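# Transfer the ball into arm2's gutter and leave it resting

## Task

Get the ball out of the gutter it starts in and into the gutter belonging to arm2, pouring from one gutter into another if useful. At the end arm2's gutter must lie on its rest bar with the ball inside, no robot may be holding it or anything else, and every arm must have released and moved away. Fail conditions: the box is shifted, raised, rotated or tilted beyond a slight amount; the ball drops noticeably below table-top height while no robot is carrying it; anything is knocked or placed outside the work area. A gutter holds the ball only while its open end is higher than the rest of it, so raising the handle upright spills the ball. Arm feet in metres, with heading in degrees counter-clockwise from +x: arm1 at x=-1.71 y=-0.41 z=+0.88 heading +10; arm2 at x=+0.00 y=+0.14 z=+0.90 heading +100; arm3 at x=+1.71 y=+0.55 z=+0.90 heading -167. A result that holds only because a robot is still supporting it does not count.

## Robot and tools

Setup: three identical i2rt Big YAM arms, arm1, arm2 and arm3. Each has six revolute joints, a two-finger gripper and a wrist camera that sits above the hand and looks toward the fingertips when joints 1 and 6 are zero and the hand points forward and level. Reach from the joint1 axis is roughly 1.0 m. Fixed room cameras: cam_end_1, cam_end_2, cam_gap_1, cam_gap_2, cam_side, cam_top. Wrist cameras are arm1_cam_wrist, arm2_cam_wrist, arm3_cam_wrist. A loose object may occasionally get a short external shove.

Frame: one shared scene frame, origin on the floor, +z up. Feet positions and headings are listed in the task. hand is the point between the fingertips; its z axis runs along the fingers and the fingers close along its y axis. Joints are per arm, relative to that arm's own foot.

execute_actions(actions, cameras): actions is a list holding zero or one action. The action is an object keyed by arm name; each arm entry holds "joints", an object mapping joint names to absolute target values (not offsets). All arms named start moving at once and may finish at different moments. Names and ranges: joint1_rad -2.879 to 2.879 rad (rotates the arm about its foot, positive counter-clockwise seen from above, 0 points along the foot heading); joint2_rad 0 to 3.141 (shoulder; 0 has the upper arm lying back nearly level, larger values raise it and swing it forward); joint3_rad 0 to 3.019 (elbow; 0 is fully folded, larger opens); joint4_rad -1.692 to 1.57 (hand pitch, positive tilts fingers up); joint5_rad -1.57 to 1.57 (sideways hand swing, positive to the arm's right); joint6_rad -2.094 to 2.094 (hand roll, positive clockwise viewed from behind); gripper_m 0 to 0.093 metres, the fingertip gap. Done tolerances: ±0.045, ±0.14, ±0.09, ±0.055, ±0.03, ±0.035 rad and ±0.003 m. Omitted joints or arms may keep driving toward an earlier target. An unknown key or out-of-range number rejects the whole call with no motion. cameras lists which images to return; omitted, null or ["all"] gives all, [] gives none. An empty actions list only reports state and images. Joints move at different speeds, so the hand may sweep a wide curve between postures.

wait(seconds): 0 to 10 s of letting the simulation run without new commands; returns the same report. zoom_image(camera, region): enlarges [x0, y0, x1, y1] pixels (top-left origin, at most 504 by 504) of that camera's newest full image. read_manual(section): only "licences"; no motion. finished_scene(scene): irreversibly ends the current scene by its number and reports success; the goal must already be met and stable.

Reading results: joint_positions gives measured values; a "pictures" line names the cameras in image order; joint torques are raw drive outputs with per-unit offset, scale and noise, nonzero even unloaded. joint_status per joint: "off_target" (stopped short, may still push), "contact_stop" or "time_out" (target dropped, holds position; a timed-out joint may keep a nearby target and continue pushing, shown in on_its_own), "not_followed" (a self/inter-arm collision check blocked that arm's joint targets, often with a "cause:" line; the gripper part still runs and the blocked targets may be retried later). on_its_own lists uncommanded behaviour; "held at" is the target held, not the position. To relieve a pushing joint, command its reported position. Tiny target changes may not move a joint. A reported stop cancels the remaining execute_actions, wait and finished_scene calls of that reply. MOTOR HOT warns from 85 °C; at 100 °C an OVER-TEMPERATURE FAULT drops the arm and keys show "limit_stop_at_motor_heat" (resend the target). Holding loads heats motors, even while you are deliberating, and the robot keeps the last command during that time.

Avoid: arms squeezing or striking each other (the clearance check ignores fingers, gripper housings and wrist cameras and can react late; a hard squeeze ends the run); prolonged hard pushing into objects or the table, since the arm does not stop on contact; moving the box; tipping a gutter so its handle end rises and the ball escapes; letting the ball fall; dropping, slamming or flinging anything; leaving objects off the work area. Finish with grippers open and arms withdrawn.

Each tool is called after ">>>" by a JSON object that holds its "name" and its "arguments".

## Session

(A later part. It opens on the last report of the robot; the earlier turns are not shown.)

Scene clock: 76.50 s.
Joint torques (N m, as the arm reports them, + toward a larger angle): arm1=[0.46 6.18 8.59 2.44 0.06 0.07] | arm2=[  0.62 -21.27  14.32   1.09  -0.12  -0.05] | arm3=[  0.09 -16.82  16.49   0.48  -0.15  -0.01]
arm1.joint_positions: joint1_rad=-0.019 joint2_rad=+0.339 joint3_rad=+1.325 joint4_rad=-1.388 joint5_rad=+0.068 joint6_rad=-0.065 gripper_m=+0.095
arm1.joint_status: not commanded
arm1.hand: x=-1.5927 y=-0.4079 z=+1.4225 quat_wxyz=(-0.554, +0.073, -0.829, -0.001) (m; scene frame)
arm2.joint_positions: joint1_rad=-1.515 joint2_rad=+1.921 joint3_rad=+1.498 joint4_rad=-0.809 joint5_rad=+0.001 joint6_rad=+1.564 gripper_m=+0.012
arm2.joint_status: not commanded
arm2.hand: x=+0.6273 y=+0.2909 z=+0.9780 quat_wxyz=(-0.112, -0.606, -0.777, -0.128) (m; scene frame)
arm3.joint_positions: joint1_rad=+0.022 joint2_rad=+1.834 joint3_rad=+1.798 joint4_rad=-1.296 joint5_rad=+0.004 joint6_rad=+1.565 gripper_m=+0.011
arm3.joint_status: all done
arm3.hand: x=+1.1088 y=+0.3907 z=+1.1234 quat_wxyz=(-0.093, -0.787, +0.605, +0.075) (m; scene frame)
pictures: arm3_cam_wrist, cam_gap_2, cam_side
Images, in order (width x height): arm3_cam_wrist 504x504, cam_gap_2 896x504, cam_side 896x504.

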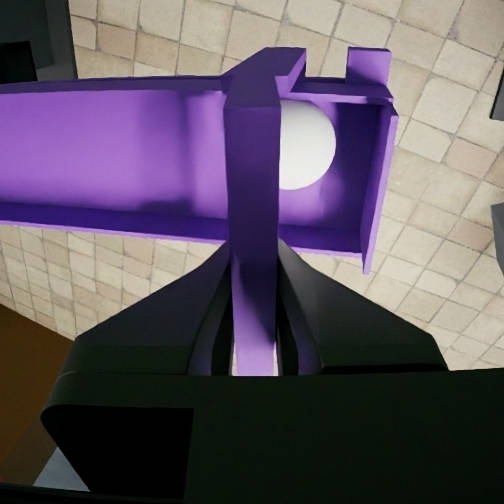

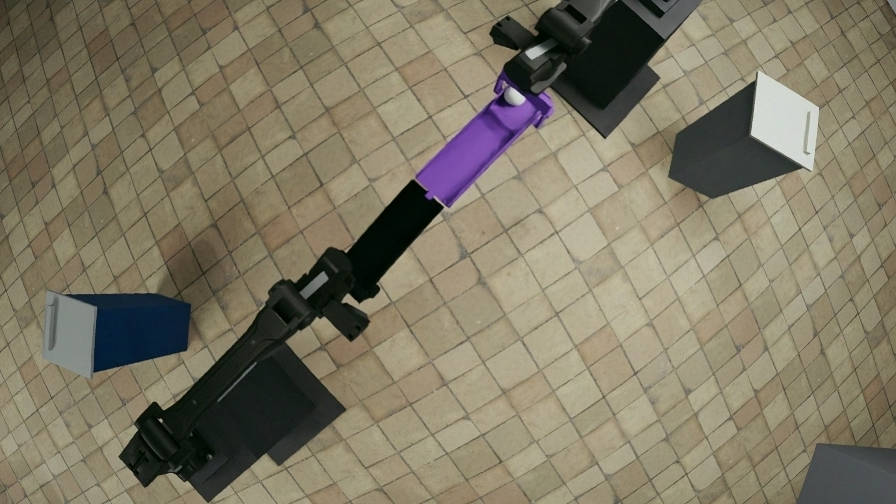

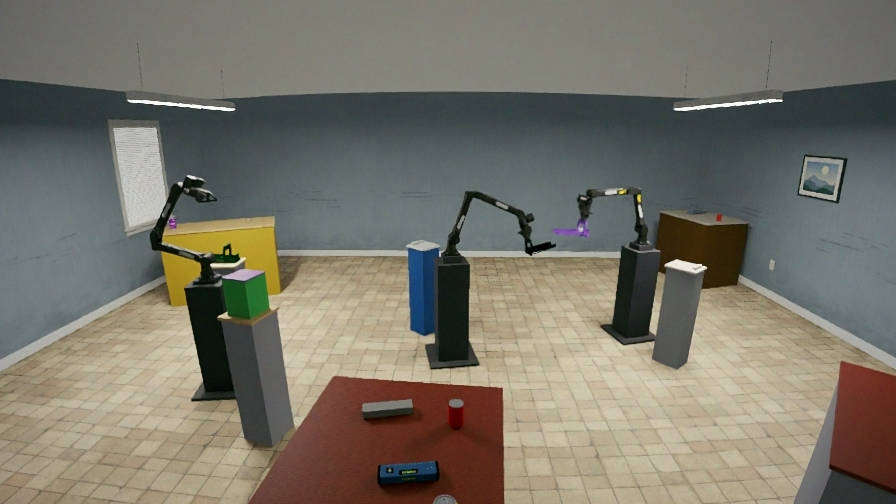

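>>> {"name": "execute_actions", "arguments": {"actions": [{"arm3":{"joints":{"joint4_rad":-1.22}},"arm2":{"joints":{"joint2_rad":2.0,"joint3_rad":1.73,"joint4_rad":-0.88}}}], "cameras": ["arm3_cam_wrist","cam_side","cam_gap_2","arm2_cam_wrist"]}}

>>> {"name": "zoom_image", "arguments": {"camera": "cam_side", "region": [480, 180, 620, 270]}}

Scene clock: 83.67 s.
Joint torques (N m, as the arm reports them, + toward a larger angle): arm1=[0.43 6.18 8.58 2.44 0.06 0.08] | arm2=[  0.48 -20.84  15.2    0.69  -0.1   -0.05] | arm3=[  0.22 -16.82  16.63   1.47  -0.14  -0.01]
arm1.joint_positions: joint1_rad=-0.019 joint2_rad=+0.339 joint3_rad=+1.325 joint4_rad=-1.388 joint5_rad=+0.068 joint6_rad=-0.065 gripper_m=+0.095
arm1.joint_status: not commanded
arm1.hand: x=-1.5927 y=-0.4079 z=+1.4225 quat_wxyz=(-0.554, +0.073, -0.829, -0.001) (m; scene frame)
arm2.joint_positions: joint1_rad=-1.515 joint2_rad=+1.999 joint3_rad=+1.656 joint4_rad=-0.878 joint5_rad=+0.001 joint6_rad=+1.564 gripper_m=+0.012
arm2.joint_status: all done
arm2.hand: x=+0.6655 y=+0.3003 z=+0.9912 quat_wxyz=(-0.116, -0.606, -0.776, -0.132) (m; scene frame)
arm3.joint_positions: joint1_rad=+0.022 joint2_rad=+1.834 joint3_rad=+1.798 joint4_rad=-1.242 joint5_rad=+0.004 joint6_rad=+1.565 gripper_m=+0.011
arm3.joint_status: all done
arm3.hand: x=+1.0963 y=+0.3875 z=+1.1269 quat_wxyz=(-0.114, -0.784, +0.603, +0.091) (m; scene frame)
pictures: arm2_cam_wrist, arm3_cam_wrist, cam_gap_2, cam_side
Images, in order (width x height): arm2_cam_wrist 504x504, arm3_cam_wrist 504x504, cam_gap_2 896x504, cam_side 896x504.

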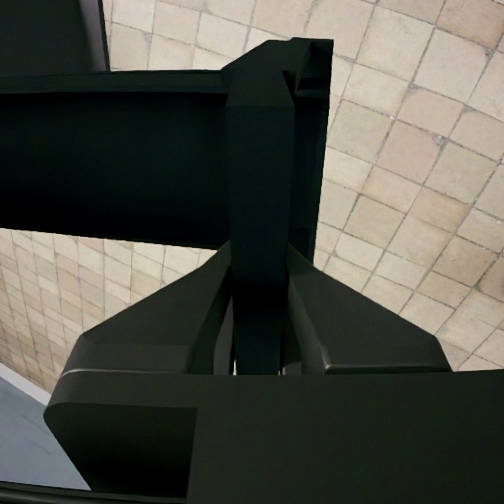

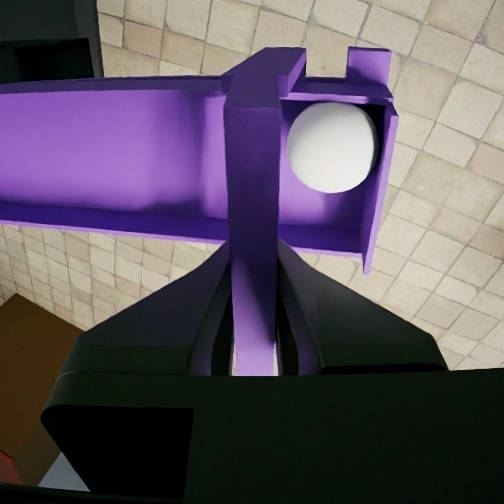

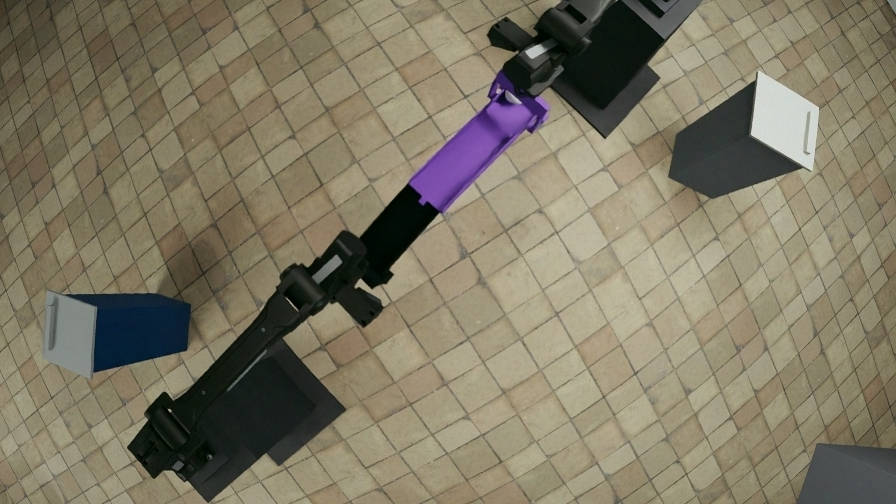

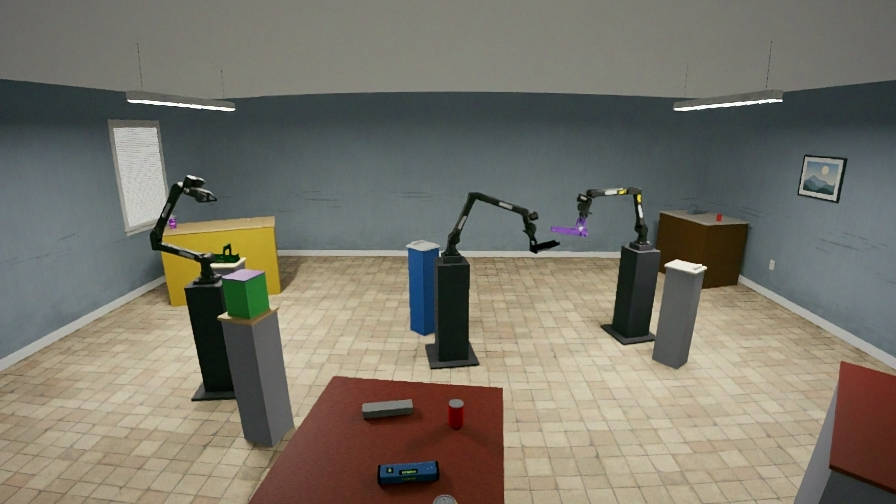

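Region (480, 180, 620, 270) of cam_side's 896x504 image, scaled by 3.600, with more detail than that image has; it fills the top 324 rows of this view, and the rest is white.

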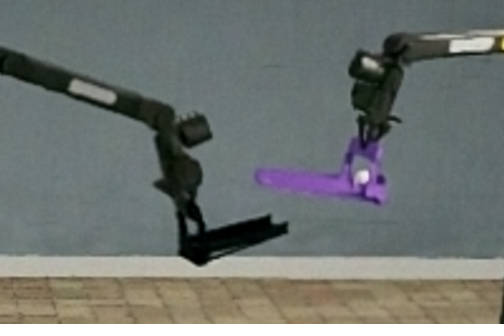

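>>> {"name": "execute_actions", "arguments": {"actions": [{"arm3":{"joints":{"joint2_rad":1.93,"joint3_rad":2.05,"joint4_rad":-1.52}}}], "cameras": ["arm3_cam_wrist","cam_side"]}}

>>> {"name": "wait", "arguments": {"seconds": 1.5}}

>>> {"name": "zoom_image", "arguments": {"camera": "cam_side", "region": [480, 180, 620, 270]}}

Scene clock: 92.73 s.
Joint torques (N m, as the arm reports them, + toward a larger angle): arm1=[0.44 6.18 8.59 2.44 0.05 0.07] | arm2=[  0.77 -20.85  15.14   0.6   -0.09  -0.06] | arm3=[  0.1  -16.36  17.73   0.22  -0.14   0.02]
arm1.joint_positions: joint1_rad=-0.019 joint2_rad=+0.339 joint3_rad=+1.325 joint4_rad=-1.388 joint5_rad=+0.068 joint6_rad=-0.065 gripper_m=+0.095
arm1.joint_status: not commanded
arm1.hand: x=-1.5927 y=-0.4079 z=+1.4225 quat_wxyz=(-0.554, +0.073, -0.829, -0.001) (m; scene frame)
arm2.joint_positions: joint1_rad=-1.515 joint2_rad=+1.999 joint3_rad=+1.656 joint4_rad=-0.878 joint5_rad=+0.001 joint6_rad=+1.564 gripper_m=+0.012
arm2.joint_status: not commanded
arm2.hand: x=+0.6655 y=+0.3003 z=+0.9912 quat_wxyz=(-0.116, -0.606, -0.776, -0.132) (m; scene frame)
arm3.joint_positions: joint1_rad=+0.022 joint2_rad=+1.938 joint3_rad=+1.983 joint4_rad=-1.513 joint5_rad=+0.004 joint6_rad=+1.565 gripper_m=+0.011
arm3.joint_status: all done
arm3.hand: x=+1.1067 y=+0.3902 z=+1.1298 quat_wxyz=(-0.039, -0.792, +0.609, +0.033) (m; scene frame)
pictures: arm3_cam_wrist, cam_side
Images, in order (width x height): arm3_cam_wrist 504x504, cam_side 896x504.

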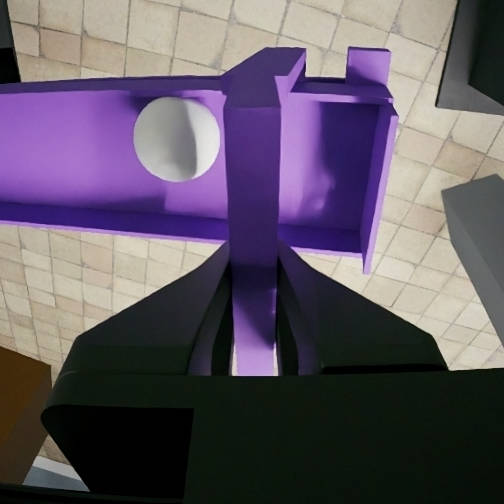

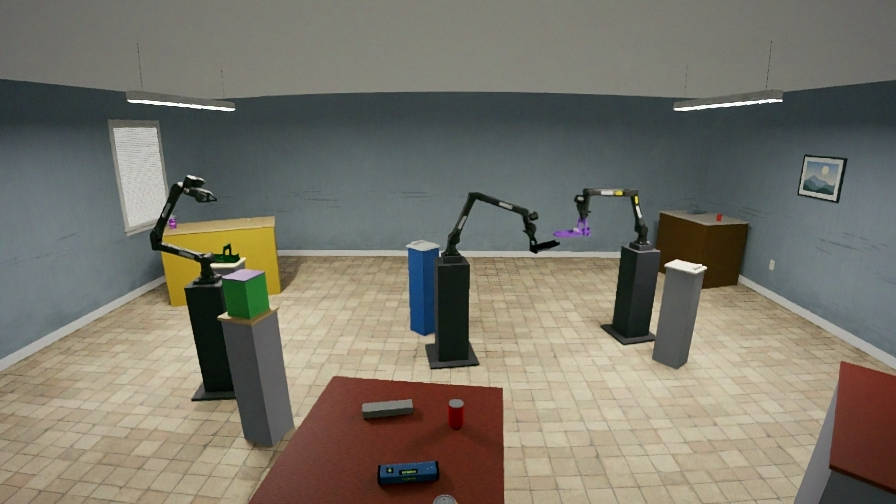

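Scene clock: 94.23 s.
Joint torques (N m, as the arm reports them, + toward a larger angle): arm1=[0.42 6.2  8.58 2.44 0.06 0.07] | arm2=[  0.81 -21.21  15.03   0.83  -0.02  -0.04] | arm3=[  0.11 -16.3   17.47   0.26  -0.13   0.02]
arm1.joint_positions: joint1_rad=-0.019 joint2_rad=+0.339 joint3_rad=+1.325 joint4_rad=-1.388 joint5_rad=+0.068 joint6_rad=-0.065 gripper_m=+0.095
arm1.joint_status: not commanded
arm1.hand: x=-1.5927 y=-0.4079 z=+1.4225 quat_wxyz=(-0.554, +0.073, -0.829, -0.001) (m; scene frame)
arm2.joint_positions: joint1_rad=-1.515 joint2_rad=+2.000 joint3_rad=+1.656 joint4_rad=-0.885 joint5_rad=+0.000 joint6_rad=+1.564 gripper_m=+0.012
arm2.joint_status: not commanded
arm2.hand: x=+0.6639 y=+0.3000 z=+0.9899 quat_wxyz=(-0.113, -0.606, -0.776, -0.130) (m; scene frame)
arm3.joint_positions: joint1_rad=+0.022 joint2_rad=+1.938 joint3_rad=+1.986 joint4_rad=-1.515 joint5_rad=+0.004 joint6_rad=+1.565 gripper_m=+0.011
arm3.joint_status: all done
arm3.hand: x=+1.1067 y=+0.3901 z=+1.1307 quat_wxyz=(-0.039, -0.792, +0.609, +0.033) (m; scene frame)
wait: 1.50 s; at rest by 0.27 s
pictures: arm1_cam_wrist, arm2_cam_wrist, arm3_cam_wrist, cam_end_1, cam_end_2, cam_gap_1, cam_gap_2, cam_side, cam_top
Images, in order (width x height): arm1_cam_wrist 504x504, arm2_cam_wrist 504x504, arm3_cam_wrist 504x504, cam_end_1 896x504, cam_end_2 896x504, cam_gap_1 896x504, cam_gap_2 896x504, cam_side 896x504, cam_top 896x504.

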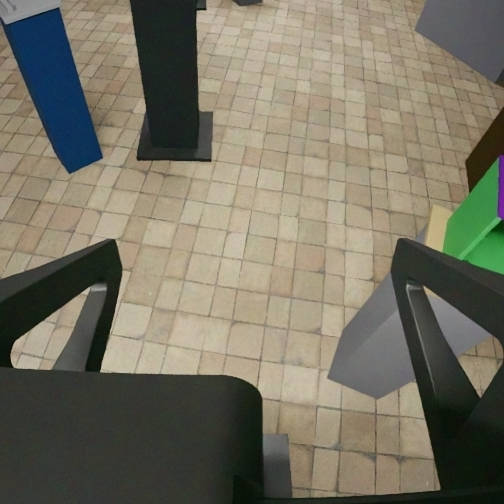

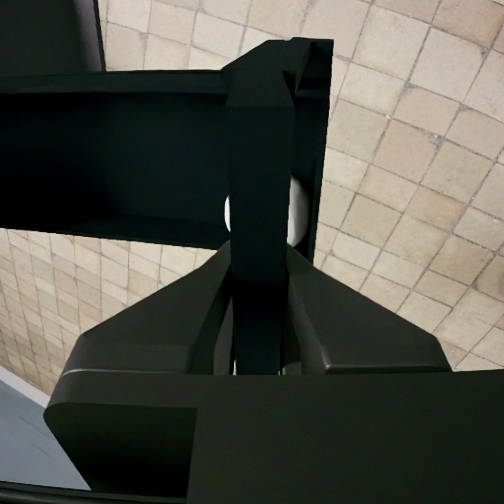

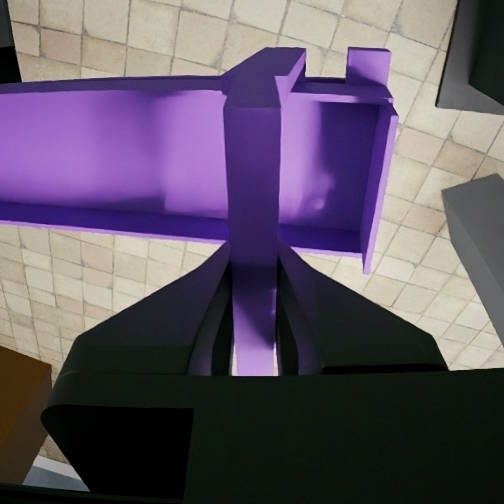

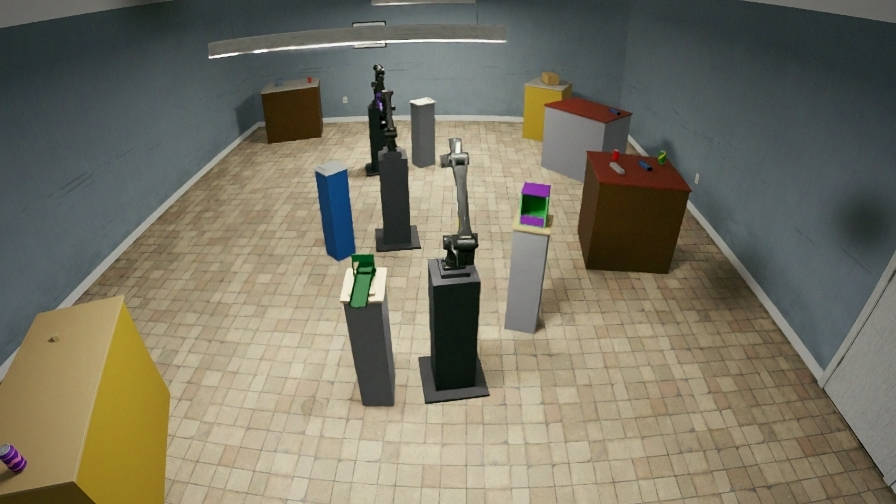

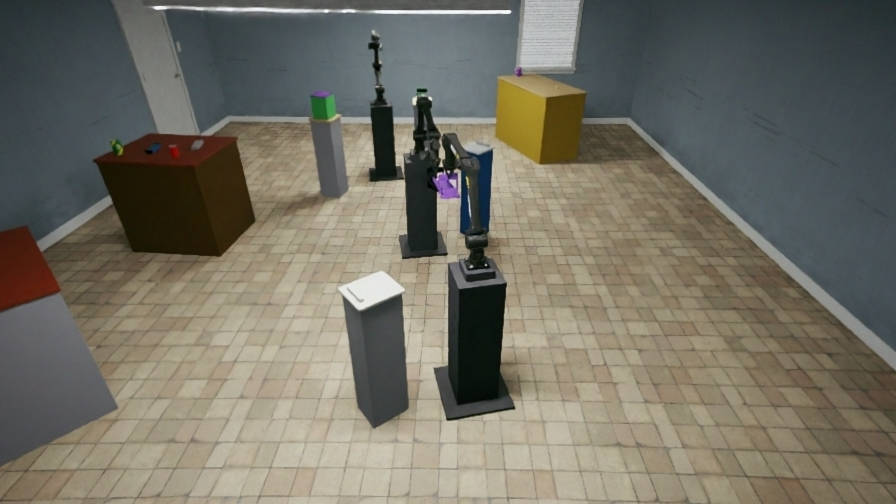

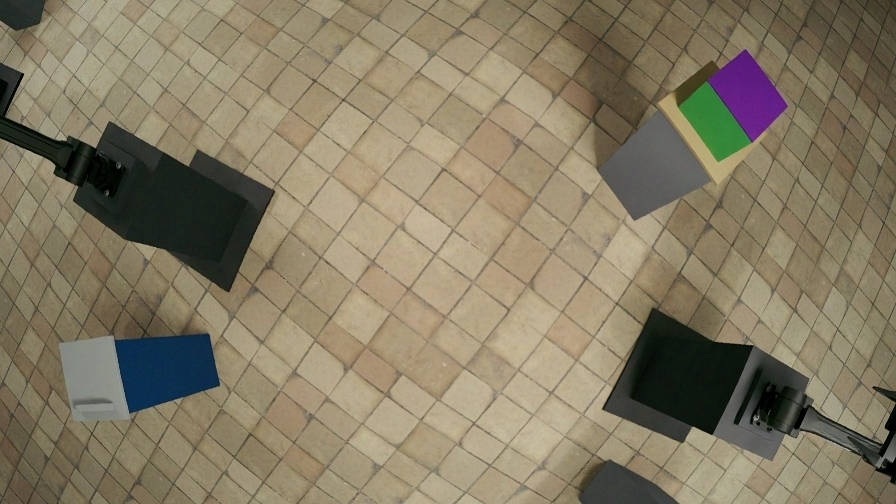

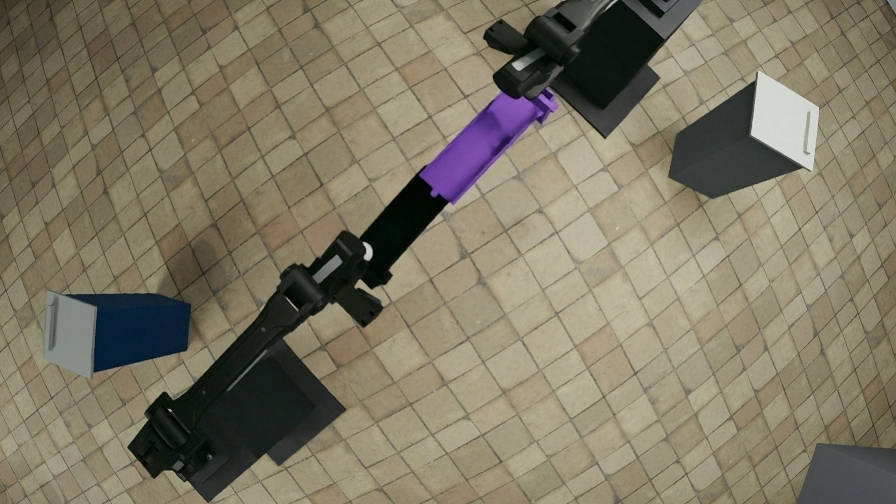

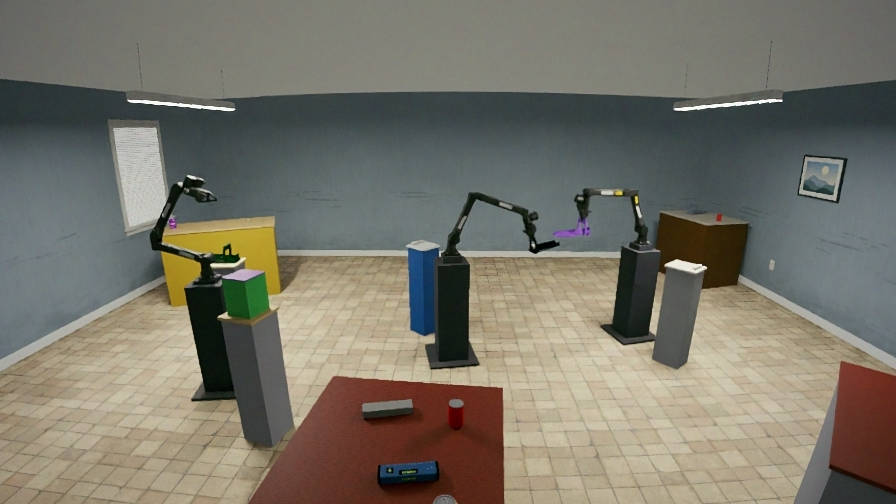

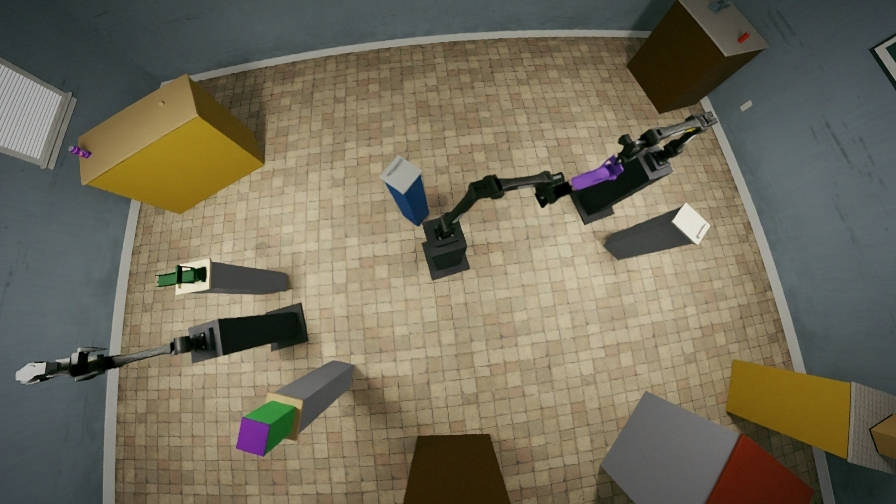

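Region (480, 180, 620, 270) of cam_side's 896x504 image, scaled by 3.600, with more detail than that image has; it fills the top 324 rows of this view, and the rest is white.

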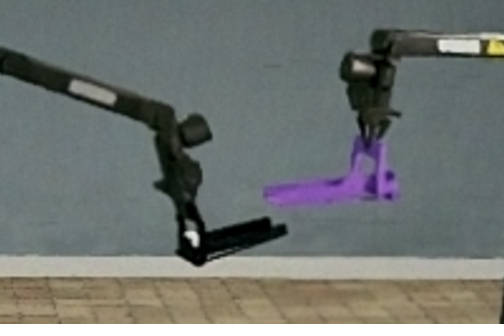

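>>> {"name": "execute_actions", "arguments": {"actions": [{"arm3":{"joints":{"joint2_rad":1.45,"joint3_rad":1.35,"joint4_rad":-0.95}}}], "cameras": []}}

>>> {"name": "execute_actions", "arguments": {"actions": [{"arm3":{"joints":{"joint1_rad":1.553,"joint3_rad":1.25,"joint5_rad":-0.093,"joint6_rad":1.185}},"arm2":{"joints":{"joint1_rad":-0.9,"joint2_rad":1.5,"joint3_rad":1.27,"joint4_rad":-0.85}}}], "cameras": ["arm2_cam_wrist","cam_side"]}}

>>> {"name": "execute_actions", "arguments": {"actions": [{"arm3":{"joints":{"joint2_rad":1.56,"joint3_rad":1.10,"joint4_rad":-0.86}},"arm2":{"joints":{"joint1_rad":-0.3,"joint2_rad":1.44}}}], "cameras": ["arm2_cam_wrist","cam_side"]}}

Scene clock: 101.80 s.
Joint torques (N m, as the arm reports them, + toward a larger angle): arm1=[0.43 6.19 8.58 2.44 0.05 0.08] | arm2=[  1.04 -21.26  15.16   0.96  -0.06  -0.07] | arm3=[  0.04 -11.42  13.94   1.81  -0.13  -0.02]
arm1.joint_positions: joint1_rad=-0.019 joint2_rad=+0.339 joint3_rad=+1.325 joint4_rad=-1.388 joint5_rad=+0.068 joint6_rad=-0.065 gripper_m=+0.095
arm1.joint_status: not commanded
arm1.hand: x=-1.5927 y=-0.4079 z=+1.4225 quat_wxyz=(-0.554, +0.073, -0.829, -0.001) (m; scene frame)
arm2.joint_positions: joint1_rad=-1.515 joint2_rad=+2.000 joint3_rad=+1.656 joint4_rad=-0.885 joint5_rad=+0.000 joint6_rad=+1.564 gripper_m=+0.012
arm2.joint_status: not commanded
arm2.hand: x=+0.6639 y=+0.3000 z=+0.9899 quat_wxyz=(-0.113, -0.606, -0.776, -0.130) (m; scene frame)
arm3.joint_positions: joint1_rad=+0.022 joint2_rad=+1.469 joint3_rad=+1.327 joint4_rad=-0.974 joint5_rad=+0.004 joint6_rad=+1.565 gripper_m=+0.011
arm3.joint_status: all done
arm3.hand: x=+1.1950 y=+0.4130 z=+1.1367 quat_wxyz=(-0.177, -0.772, +0.594, +0.140) (m; scene frame)
pictures: none
No camera images: the call's "cameras" was empty. Leave "cameras" out to get every camera's image.

Scene clock: 103.60 s.
Joint torques (N m, as the arm reports them, + toward a larger angle): arm1=[0.42 6.2  8.59 2.43 0.05 0.07] | arm2=[  0.36 -14.17   9.68   1.36  -0.01  -0.11] | arm3=[ -1.04 -11.17  13.56   1.21  -0.05  -0.15]
arm1.joint_positions: joint1_rad=-0.019 joint2_rad=+0.339 joint3_rad=+1.325 joint4_rad=-1.388 joint5_rad=+0.068 joint6_rad=-0.065 gripper_m=+0.095
arm1.joint_status: not commanded
arm1.hand: x=-1.5927 y=-0.4079 z=+1.4225 quat_wxyz=(-0.554, +0.073, -0.829, -0.001) (m; scene frame)
arm2.joint_positions: joint1_rad=-0.898 joint2_rad=+1.506 joint3_rad=+1.265 joint4_rad=-0.861 joint5_rad=-0.001 joint6_rad=+1.566 gripper_m=+0.012
arm2.joint_status: all done
arm2.hand: x=+0.3585 y=+0.5544 z=+1.1002 quat_wxyz=(-0.087, -0.338, -0.913, -0.212) (m; scene frame)
arm3.joint_positions: joint1_rad=+1.559 joint2_rad=+1.469 joint3_rad=+1.227 joint4_rad=-0.960 joint5_rad=-0.094 joint6_rad=+1.192 gripper_m=+0.011
arm3.joint_status: all done
arm3.hand: x=+1.8415 y=+0.0522 z=+1.0915 quat_wxyz=(-0.186, -0.936, -0.298, -0.031) (m; scene frame)
pictures: arm2_cam_wrist, cam_side
Images, in order (width x height): arm2_cam_wrist 504x504, cam_side 896x504.

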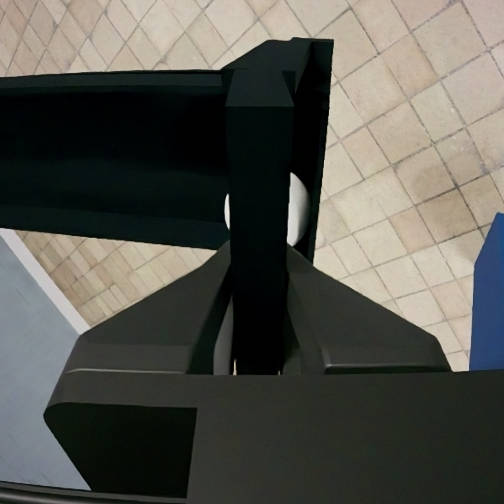

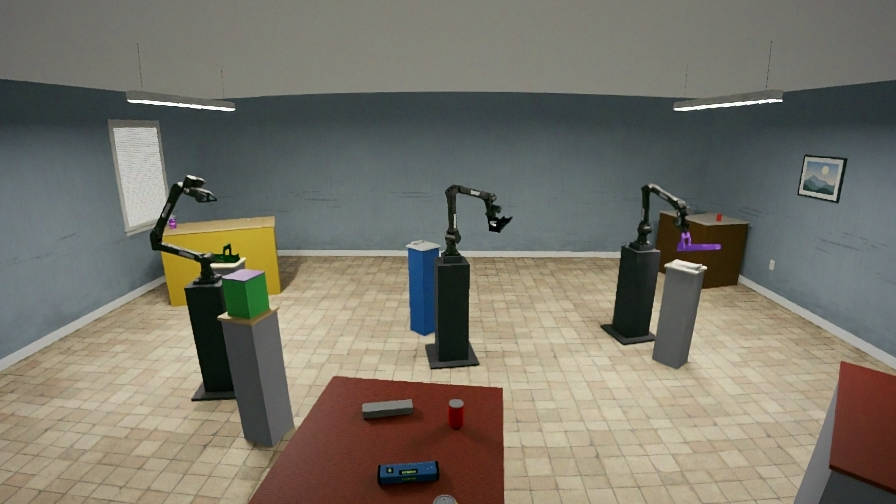

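Scene clock: 105.03 s.
Joint torques (N m, as the arm reports them, + toward a larger angle): arm1=[0.43 6.16 8.59 2.44 0.05 0.07] | arm2=[ -0.34 -17.81   9.82   1.42   0.06  -0.07] | arm3=[ -1.09 -11.83  12.7    1.09  -0.02  -0.12]
arm1.joint_positions: joint1_rad=-0.019 joint2_rad=+0.339 joint3_rad=+1.325 joint4_rad=-1.388 joint5_rad=+0.068 joint6_rad=-0.065 gripper_m=+0.095
arm1.joint_status: not commanded
arm1.hand: x=-1.5927 y=-0.4079 z=+1.4225 quat_wxyz=(-0.554, +0.073, -0.829, -0.001) (m; scene frame)
arm2.joint_positions: joint1_rad=-0.291 joint2_rad=+1.485 joint3_rad=+1.265 joint4_rad=-0.861 joint5_rad=-0.002 joint6_rad=+1.566 gripper_m=+0.012
arm2.joint_status: all done
arm2.hand: x=+0.0588 y=+0.6846 z=+1.1071 quat_wxyz=(-0.016, -0.050, -0.971, -0.235) (m; scene frame)
arm3.joint_positions: joint1_rad=+1.559 joint2_rad=+1.583 joint3_rad=+1.072 joint4_rad=-0.874 joint5_rad=-0.095 joint6_rad=+1.191 gripper_m=+0.011
arm3.joint_status: all done
arm3.hand: x=+1.8336 y=+0.0885 z=+0.9782 quat_wxyz=(-0.096, -0.949, -0.298, -0.040) (m; scene frame)
pictures: arm2_cam_wrist, cam_side
Images, in order (width x height): arm2_cam_wrist 504x504, cam_side 896x504.

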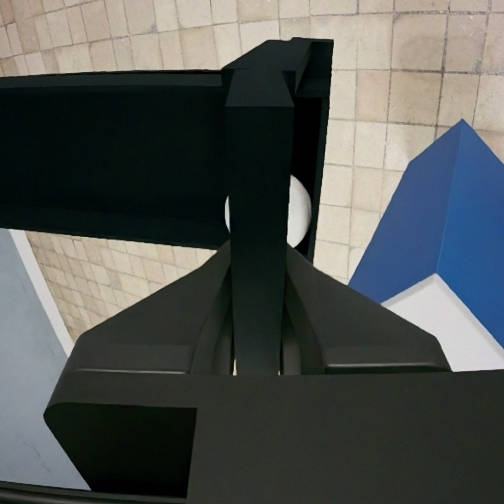

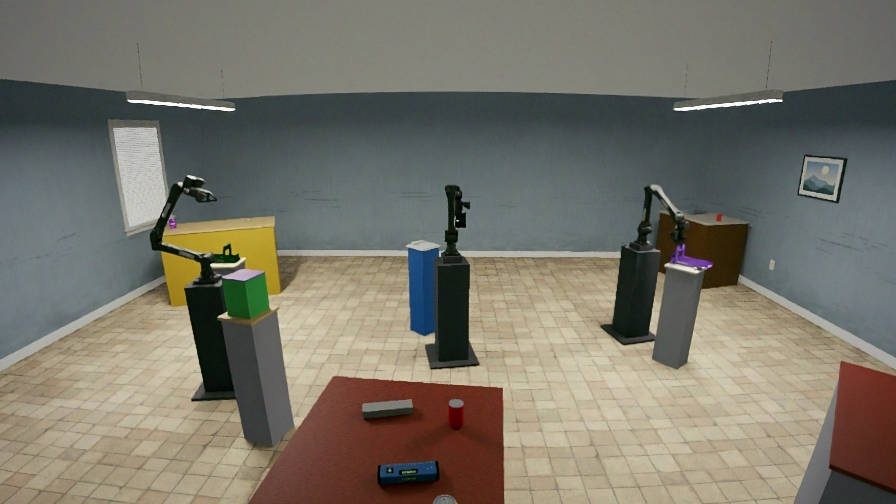

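>>> {"name": "execute_actions", "arguments": {"actions": [{"arm3":{"joints":{"joint2_rad":1.61,"joint4_rad":-0.81}},"arm2":{"joints":{"joint1_rad":0.235,"joint4_rad":-0.90,"joint5_rad":-0.096,"joint6_rad":1.18}}}], "cameras": ["arm2_cam_wrist","arm3_cam_wrist"]}}

>>> {"name": "execute_actions", "arguments": {"actions": [{"arm3":{"joints":{"gripper_m":0.093}},"arm2":{"joints":{"joint2_rad":1.52,"joint3_rad":1.08,"joint4_rad":-0.80}}}], "cameras": ["arm2_cam_wrist","arm3_cam_wrist","cam_side"]}}

Scene clock: 111.13 s.
Joint torques (N m, as the arm reports them, + toward a larger angle): arm1=[0.43 6.17 8.59 2.43 0.06 0.07] | arm2=[  0.12 -17.68   9.83   0.95  -0.14  -0.19] | arm3=[-1.16 -9.71 12.7   1.26  0.01 -0.12]
arm1.joint_positions: joint1_rad=-0.019 joint2_rad=+0.339 joint3_rad=+1.325 joint4_rad=-1.388 joint5_rad=+0.068 joint6_rad=-0.065 gripper_m=+0.095
arm1.joint_status: not commanded
arm1.hand: x=-1.5927 y=-0.4079 z=+1.4225 quat_wxyz=(-0.554, +0.073, -0.829, -0.001) (m; scene frame)
arm2.joint_positions: joint1_rad=+0.242 joint2_rad=+1.485 joint3_rad=+1.265 joint4_rad=-0.901 joint5_rad=-0.096 joint6_rad=+1.187 gripper_m=+0.012
arm2.joint_status: all done
arm2.hand: x=-0.2362 y=+0.6249 z=+1.1024 quat_wxyz=(+0.051, +0.392, -0.893, -0.214) (m; scene frame)
arm3.joint_positions: joint1_rad=+1.559 joint2_rad=+1.597 joint3_rad=+1.072 joint4_rad=-0.828 joint5_rad=-0.096 joint6_rad=+1.191 gripper_m=+0.011
arm3.joint_status: all done
arm3.hand: x=+1.8360 y=+0.0784 z=+0.9742 quat_wxyz=(-0.112, -0.947, -0.298, -0.039) (m; scene frame)
pictures: arm2_cam_wrist, arm3_cam_wrist
Images, in order (width x height): arm2_cam_wrist 504x504, arm3_cam_wrist 504x504.

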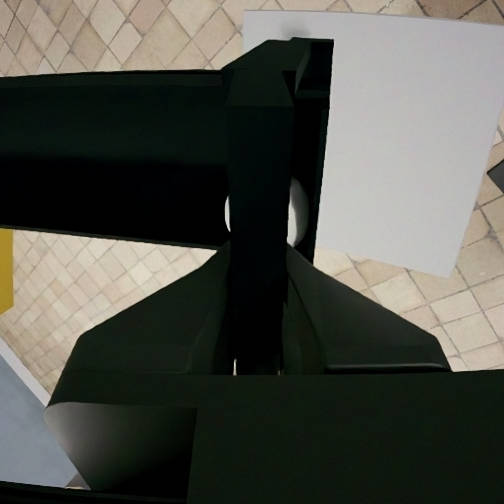

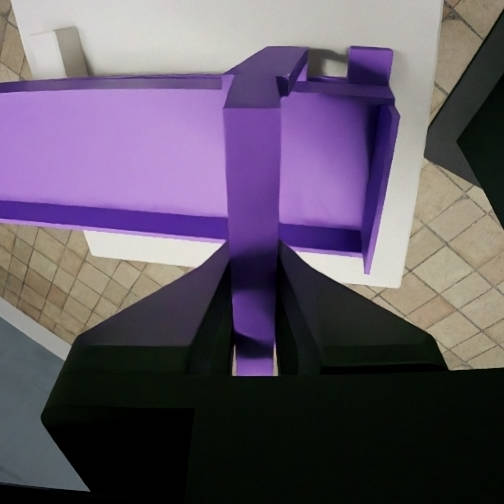

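Scene clock: 112.23 s.
Joint torques (N m, as the arm reports them, + toward a larger angle): arm1=[0.47 6.14 8.59 2.43 0.06 0.07] | arm2=[ -0.34 -14.43   9.85   1.32  -0.09  -0.14] | arm3=[-1.16 -9.49 12.68  1.13  0.02 -0.13]
arm1.joint_positions: joint1_rad=-0.019 joint2_rad=+0.339 joint3_rad=+1.325 joint4_rad=-1.388 joint5_rad=+0.068 joint6_rad=-0.065 gripper_m=+0.095
arm1.joint_status: not commanded
arm1.hand: x=-1.5927 y=-0.4079 z=+1.4225 quat_wxyz=(-0.554, +0.073, -0.829, -0.001) (m; scene frame)
arm2.joint_positions: joint1_rad=+0.242 joint2_rad=+1.534 joint3_rad=+1.062 joint4_rad=-0.818 joint5_rad=-0.096 joint6_rad=+1.186 gripper_m=+0.012
arm2.joint_status: all done
arm2.hand: x=-0.2139 y=+0.5755 z=+0.9959 quat_wxyz=(+0.050, +0.395, -0.908, -0.131) (m; scene frame)
arm3.joint_positions: joint1_rad=+1.559 joint2_rad=+1.597 joint3_rad=+1.072 joint4_rad=-0.824 joint5_rad=-0.096 joint6_rad=+1.191 gripper_m=+0.093
arm3.joint_status: all done
arm3.hand: x=+1.8362 y=+0.0775 z=+0.9745 quat_wxyz=(-0.114, -0.947, -0.298, -0.038) (m; scene frame)
pictures: arm2_cam_wrist, arm3_cam_wrist, cam_side
Images, in order (width x height): arm2_cam_wrist 504x504, arm3_cam_wrist 504x504, cam_side 896x504.

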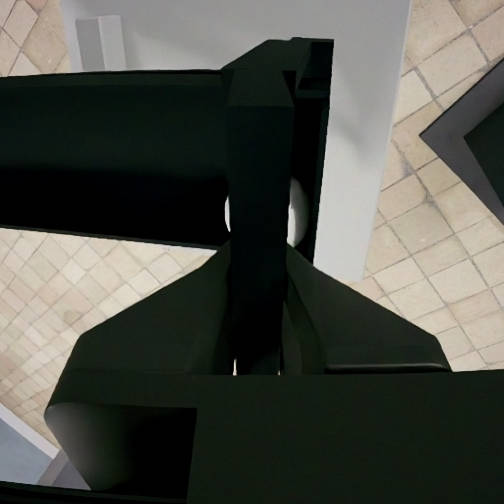

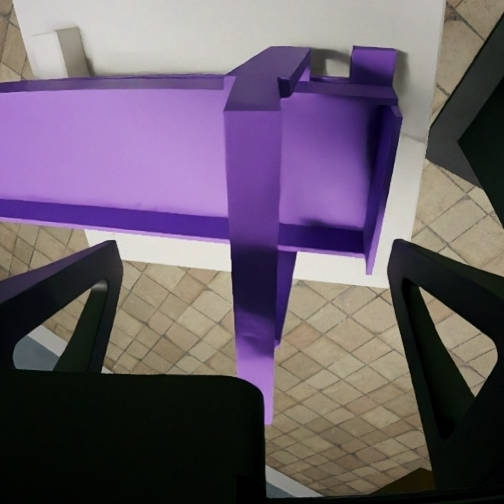

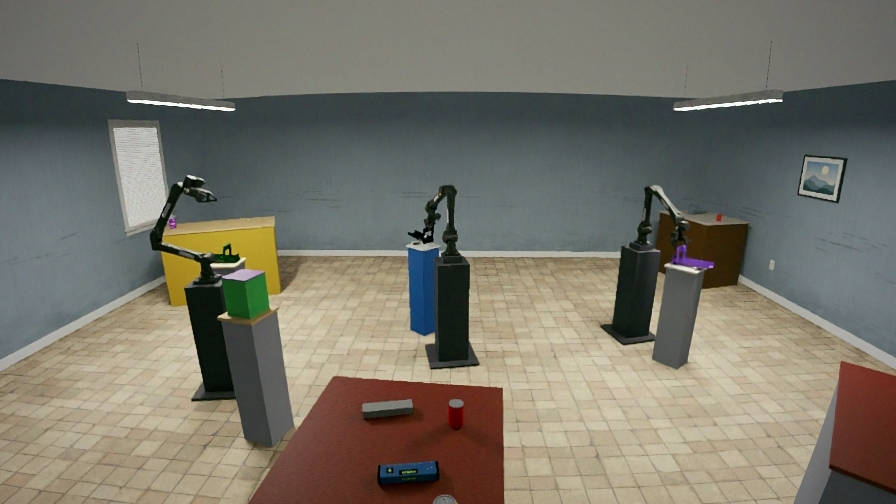

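>>> {"name": "execute_actions", "arguments": {"actions": [{"arm3":{"joints":{"joint2_rad":1.3,"joint3_rad":1.4,"joint4_rad":-1.2}},"arm2":{"joints":{"joint1_rad":0.22,"joint2_rad":1.565,"joint3_rad":1.03,"joint4_rad":-0.77}}}], "cameras": ["arm2_cam_wrist","cam_side"]}}

Scene clock: 117.97 s.
Joint torques (N m, as the arm reports them, + toward a larger angle): arm1=[0.43 6.19 8.59 2.44 0.06 0.07] | arm2=[  0.01 -13.03   8.43   1.23  -0.13  -0.16] | arm3=[-1.17 -8.54 12.84  0.69  0.01 -0.15]
arm1.joint_positions: joint1_rad=-0.019 joint2_rad=+0.339 joint3_rad=+1.325 joint4_rad=-1.388 joint5_rad=+0.068 joint6_rad=-0.065 gripper_m=+0.095
arm1.joint_status: not commanded
arm1.hand: x=-1.5927 y=-0.4079 z=+1.4225 quat_wxyz=(-0.554, +0.073, -0.829, -0.001) (m; scene frame)
arm2.joint_positions: joint1_rad=+0.229 joint2_rad=+1.566 joint3_rad=+1.024 joint4_rad=-0.788 joint5_rad=-0.096 joint6_rad=+1.186 gripper_m=+0.012
arm2.joint_status: all done
arm2.hand: x=-0.2039 y=+0.5682 z=+0.9682 quat_wxyz=(+0.049, +0.389, -0.913, -0.111) (m; scene frame)
arm3.joint_positions: joint1_rad=+1.559 joint2_rad=+1.303 joint3_rad=+1.389 joint4_rad=-1.191 joint5_rad=-0.096 joint6_rad=+1.191 gripper_m=+0.093
arm3.joint_status: all done
arm3.hand: x=+1.8348 y=+0.0838 z=+1.2253 quat_wxyz=(-0.234, -0.925, -0.298, -0.028) (m; scene frame)
pictures: arm2_cam_wrist, cam_side
Images, in order (width x height): arm2_cam_wrist 504x504, cam_side 896x504.

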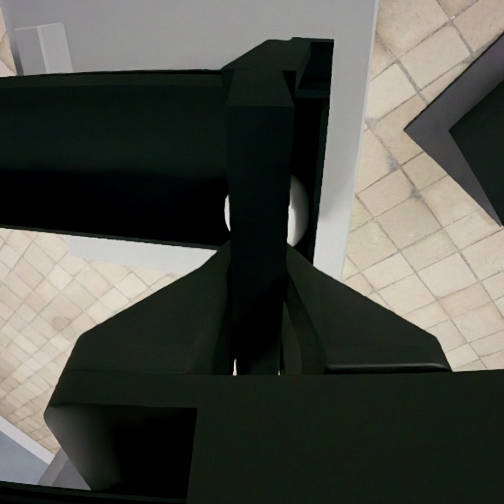

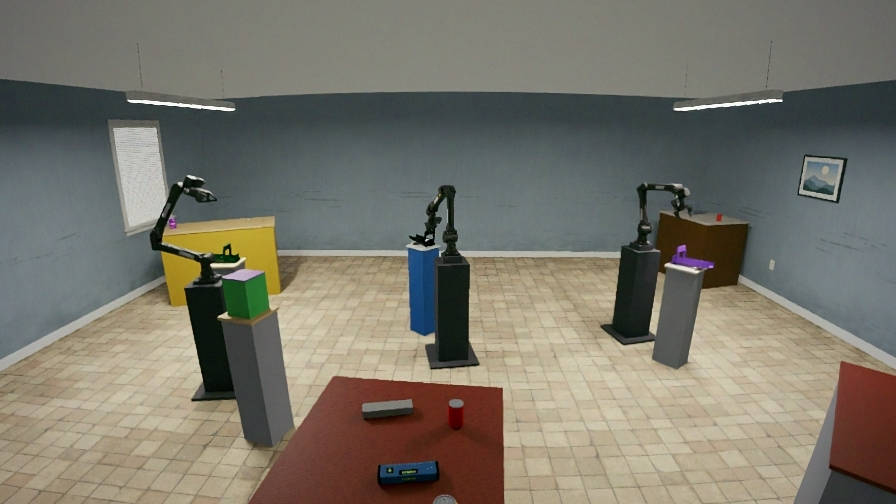

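>>> {"name": "execute_actions", "arguments": {"actions": [{"arm2":{"joints":{"joint2_rad":1.585,"joint3_rad":1.02}}}], "cameras": []}}

>>> {"name": "execute_actions", "arguments": {"actions": [{"arm2":{"joints":{"gripper_m":0.093}}}], "cameras": ["arm2_cam_wrist"]}}

Scene clock: 121.77 s.
Joint torques (N m, as the arm reports them, + toward a larger angle): arm1=[0.44 6.2  8.6  2.43 0.06 0.08] | arm2=[ -0.12 -12.34   7.62   1.18  -0.13  -0.15] | arm3=[-1.19 -8.23 12.72  0.64  0.01 -0.15]
arm1.joint_positions: joint1_rad=-0.019 joint2_rad=+0.339 joint3_rad=+1.325 joint4_rad=-1.388 joint5_rad=+0.068 joint6_rad=-0.065 gripper_m=+0.095
arm1.joint_status: not commanded
arm1.hand: x=-1.5927 y=-0.4079 z=+1.4225 quat_wxyz=(-0.554, +0.073, -0.829, -0.001) (m; scene frame)
arm2.joint_positions: joint1_rad=+0.229 joint2_rad=+1.577 joint3_rad=+1.022 joint4_rad=-0.787 joint5_rad=-0.096 joint6_rad=+1.186 gripper_m=+0.012
arm2.joint_status: all done
arm2.hand: x=-0.2034 y=+0.5671 z=+0.9625 quat_wxyz=(+0.049, +0.389, -0.914, -0.105) (m; scene frame)
arm3.joint_positions: joint1_rad=+1.559 joint2_rad=+1.303 joint3_rad=+1.389 joint4_rad=-1.191 joint5_rad=-0.096 joint6_rad=+1.191 gripper_m=+0.093
arm3.joint_status: not commanded
arm3.hand: x=+1.8348 y=+0.0838 z=+1.2253 quat_wxyz=(-0.234, -0.925, -0.298, -0.028) (m; scene frame)
pictures: none
No camera images: the call's "cameras" was empty. Leave "cameras" out to get every camera's image.

Scene clock: 122.47 s.
Joint torques (N m, as the arm reports them, + toward a larger angle): arm1=[0.41 6.17 8.59 2.44 0.06 0.07] | arm2=[ -0.2  -12.53   7.87   1.15  -0.13  -0.17] | arm3=[-1.14 -8.24 12.74  0.64  0.01 -0.15]
arm1.joint_positions: joint1_rad=-0.019 joint2_rad=+0.339 joint3_rad=+1.325 joint4_rad=-1.388 joint5_rad=+0.068 joint6_rad=-0.065 gripper_m=+0.095
arm1.joint_status: not commanded
arm1.hand: x=-1.5927 y=-0.4079 z=+1.4225 quat_wxyz=(-0.554, +0.073, -0.829, -0.001) (m; scene frame)
arm2.joint_positions: joint1_rad=+0.229 joint2_rad=+1.577 joint3_rad=+1.022 joint4_rad=-0.784 joint5_rad=-0.096 joint6_rad=+1.186 gripper_m=+0.093
arm2.joint_status: all done
arm2.hand: x=-0.2037 y=+0.5678 z=+0.9627 quat_wxyz=(+0.049, +0.389, -0.914, -0.107) (m; scene frame)
arm3.joint_positions: joint1_rad=+1.559 joint2_rad=+1.303 joint3_rad=+1.389 joint4_rad=-1.191 joint5_rad=-0.096 joint6_rad=+1.191 gripper_m=+0.093
arm3.joint_status: not commanded
arm3.hand: x=+1.8348 y=+0.0838 z=+1.2253 quat_wxyz=(-0.234, -0.925, -0.298, -0.028) (m; scene frame)
pictures: arm2_cam_wrist
Images, in order (width x height): arm2_cam_wrist 504x504.

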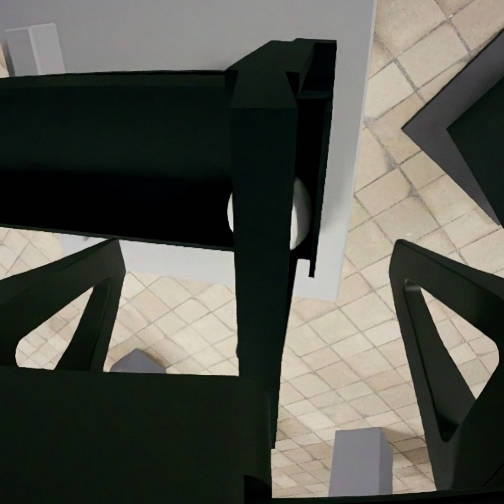

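>>> {"name": "execute_actions", "arguments": {"actions": [{"arm2":{"joints":{"joint2_rad":1.3,"joint3_rad":1.4,"joint4_rad":-1.2}}}], "cameras": ["arm2_cam_wrist","cam_side","cam_gap_2"]}}

Scene clock: 125.40 s.
Joint torques (N m, as the arm reports them, + toward a larger angle): arm1=[0.43 6.16 8.59 2.43 0.06 0.08] | arm2=[-0.43 -9.85 11.23  0.61 -0.14 -0.16] | arm3=[-1.17 -8.29 12.74  0.66  0.01 -0.15]
arm1.joint_positions: joint1_rad=-0.019 joint2_rad=+0.339 joint3_rad=+1.325 joint4_rad=-1.388 joint5_rad=+0.068 joint6_rad=-0.065 gripper_m=+0.095
arm1.joint_status: not commanded
arm1.hand: x=-1.5927 y=-0.4079 z=+1.4225 quat_wxyz=(-0.554, +0.073, -0.829, -0.001) (m; scene frame)
arm2.joint_positions: joint1_rad=+0.229 joint2_rad=+1.290 joint3_rad=+1.381 joint4_rad=-1.191 joint5_rad=-0.096 joint6_rad=+1.186 gripper_m=+0.093
arm2.joint_status: all done
arm2.hand: x=-0.2058 y=+0.5723 z=+1.2232 quat_wxyz=(+0.049, +0.387, -0.893, -0.224) (m; scene frame)
arm3.joint_positions: joint1_rad=+1.559 joint2_rad=+1.303 joint3_rad=+1.389 joint4_rad=-1.191 joint5_rad=-0.096 joint6_rad=+1.191 gripper_m=+0.093
arm3.joint_status: not commanded
arm3.hand: x=+1.8348 y=+0.0838 z=+1.2253 quat_wxyz=(-0.234, -0.925, -0.298, -0.028) (m; scene frame)
pictures: arm2_cam_wrist, cam_gap_2, cam_side
Images, in order (width x height): arm2_cam_wrist 504x504, cam_gap_2 896x504, cam_side 896x504.

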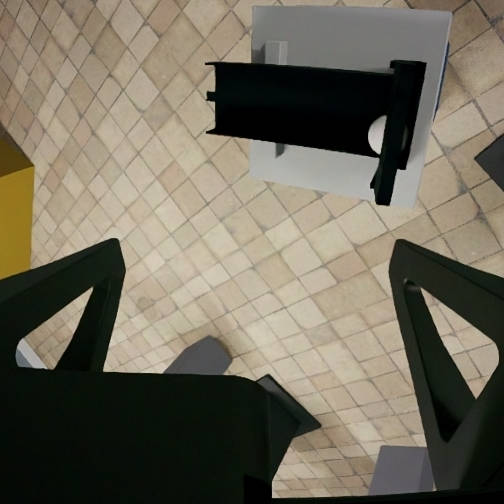

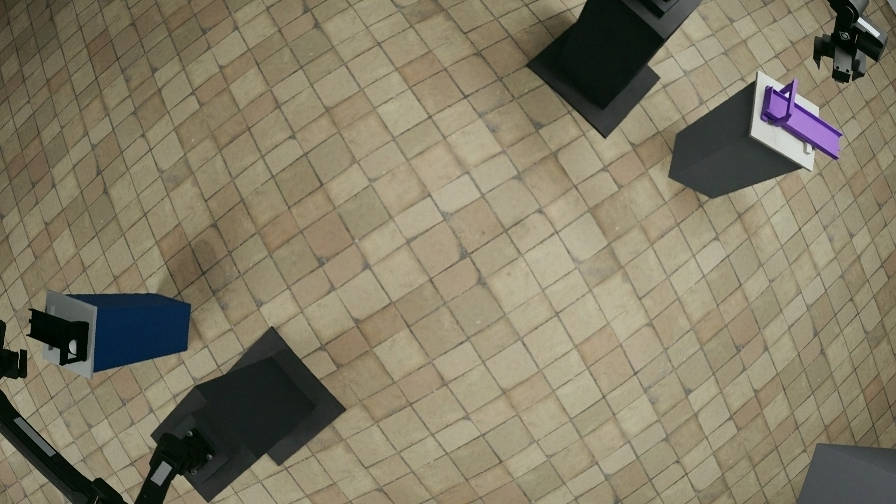

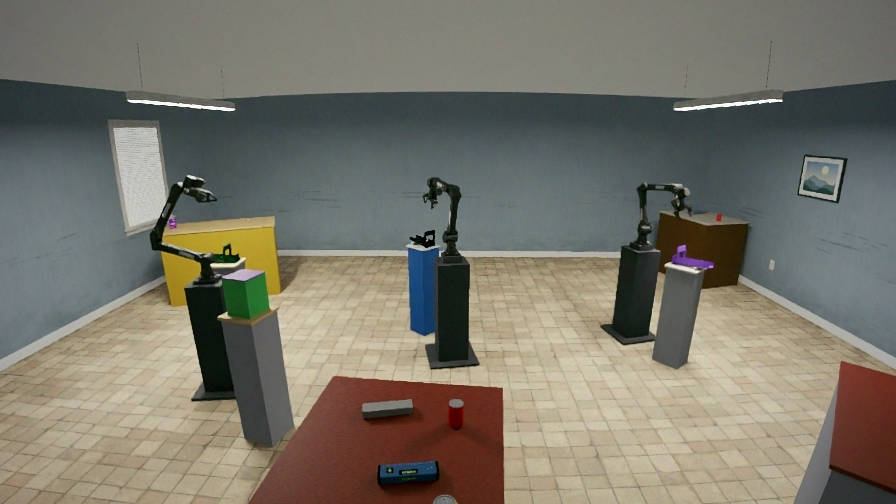

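>>> {"name": "finished_scene", "arguments": {"scene": 2}}

The scene is finished: the task was done.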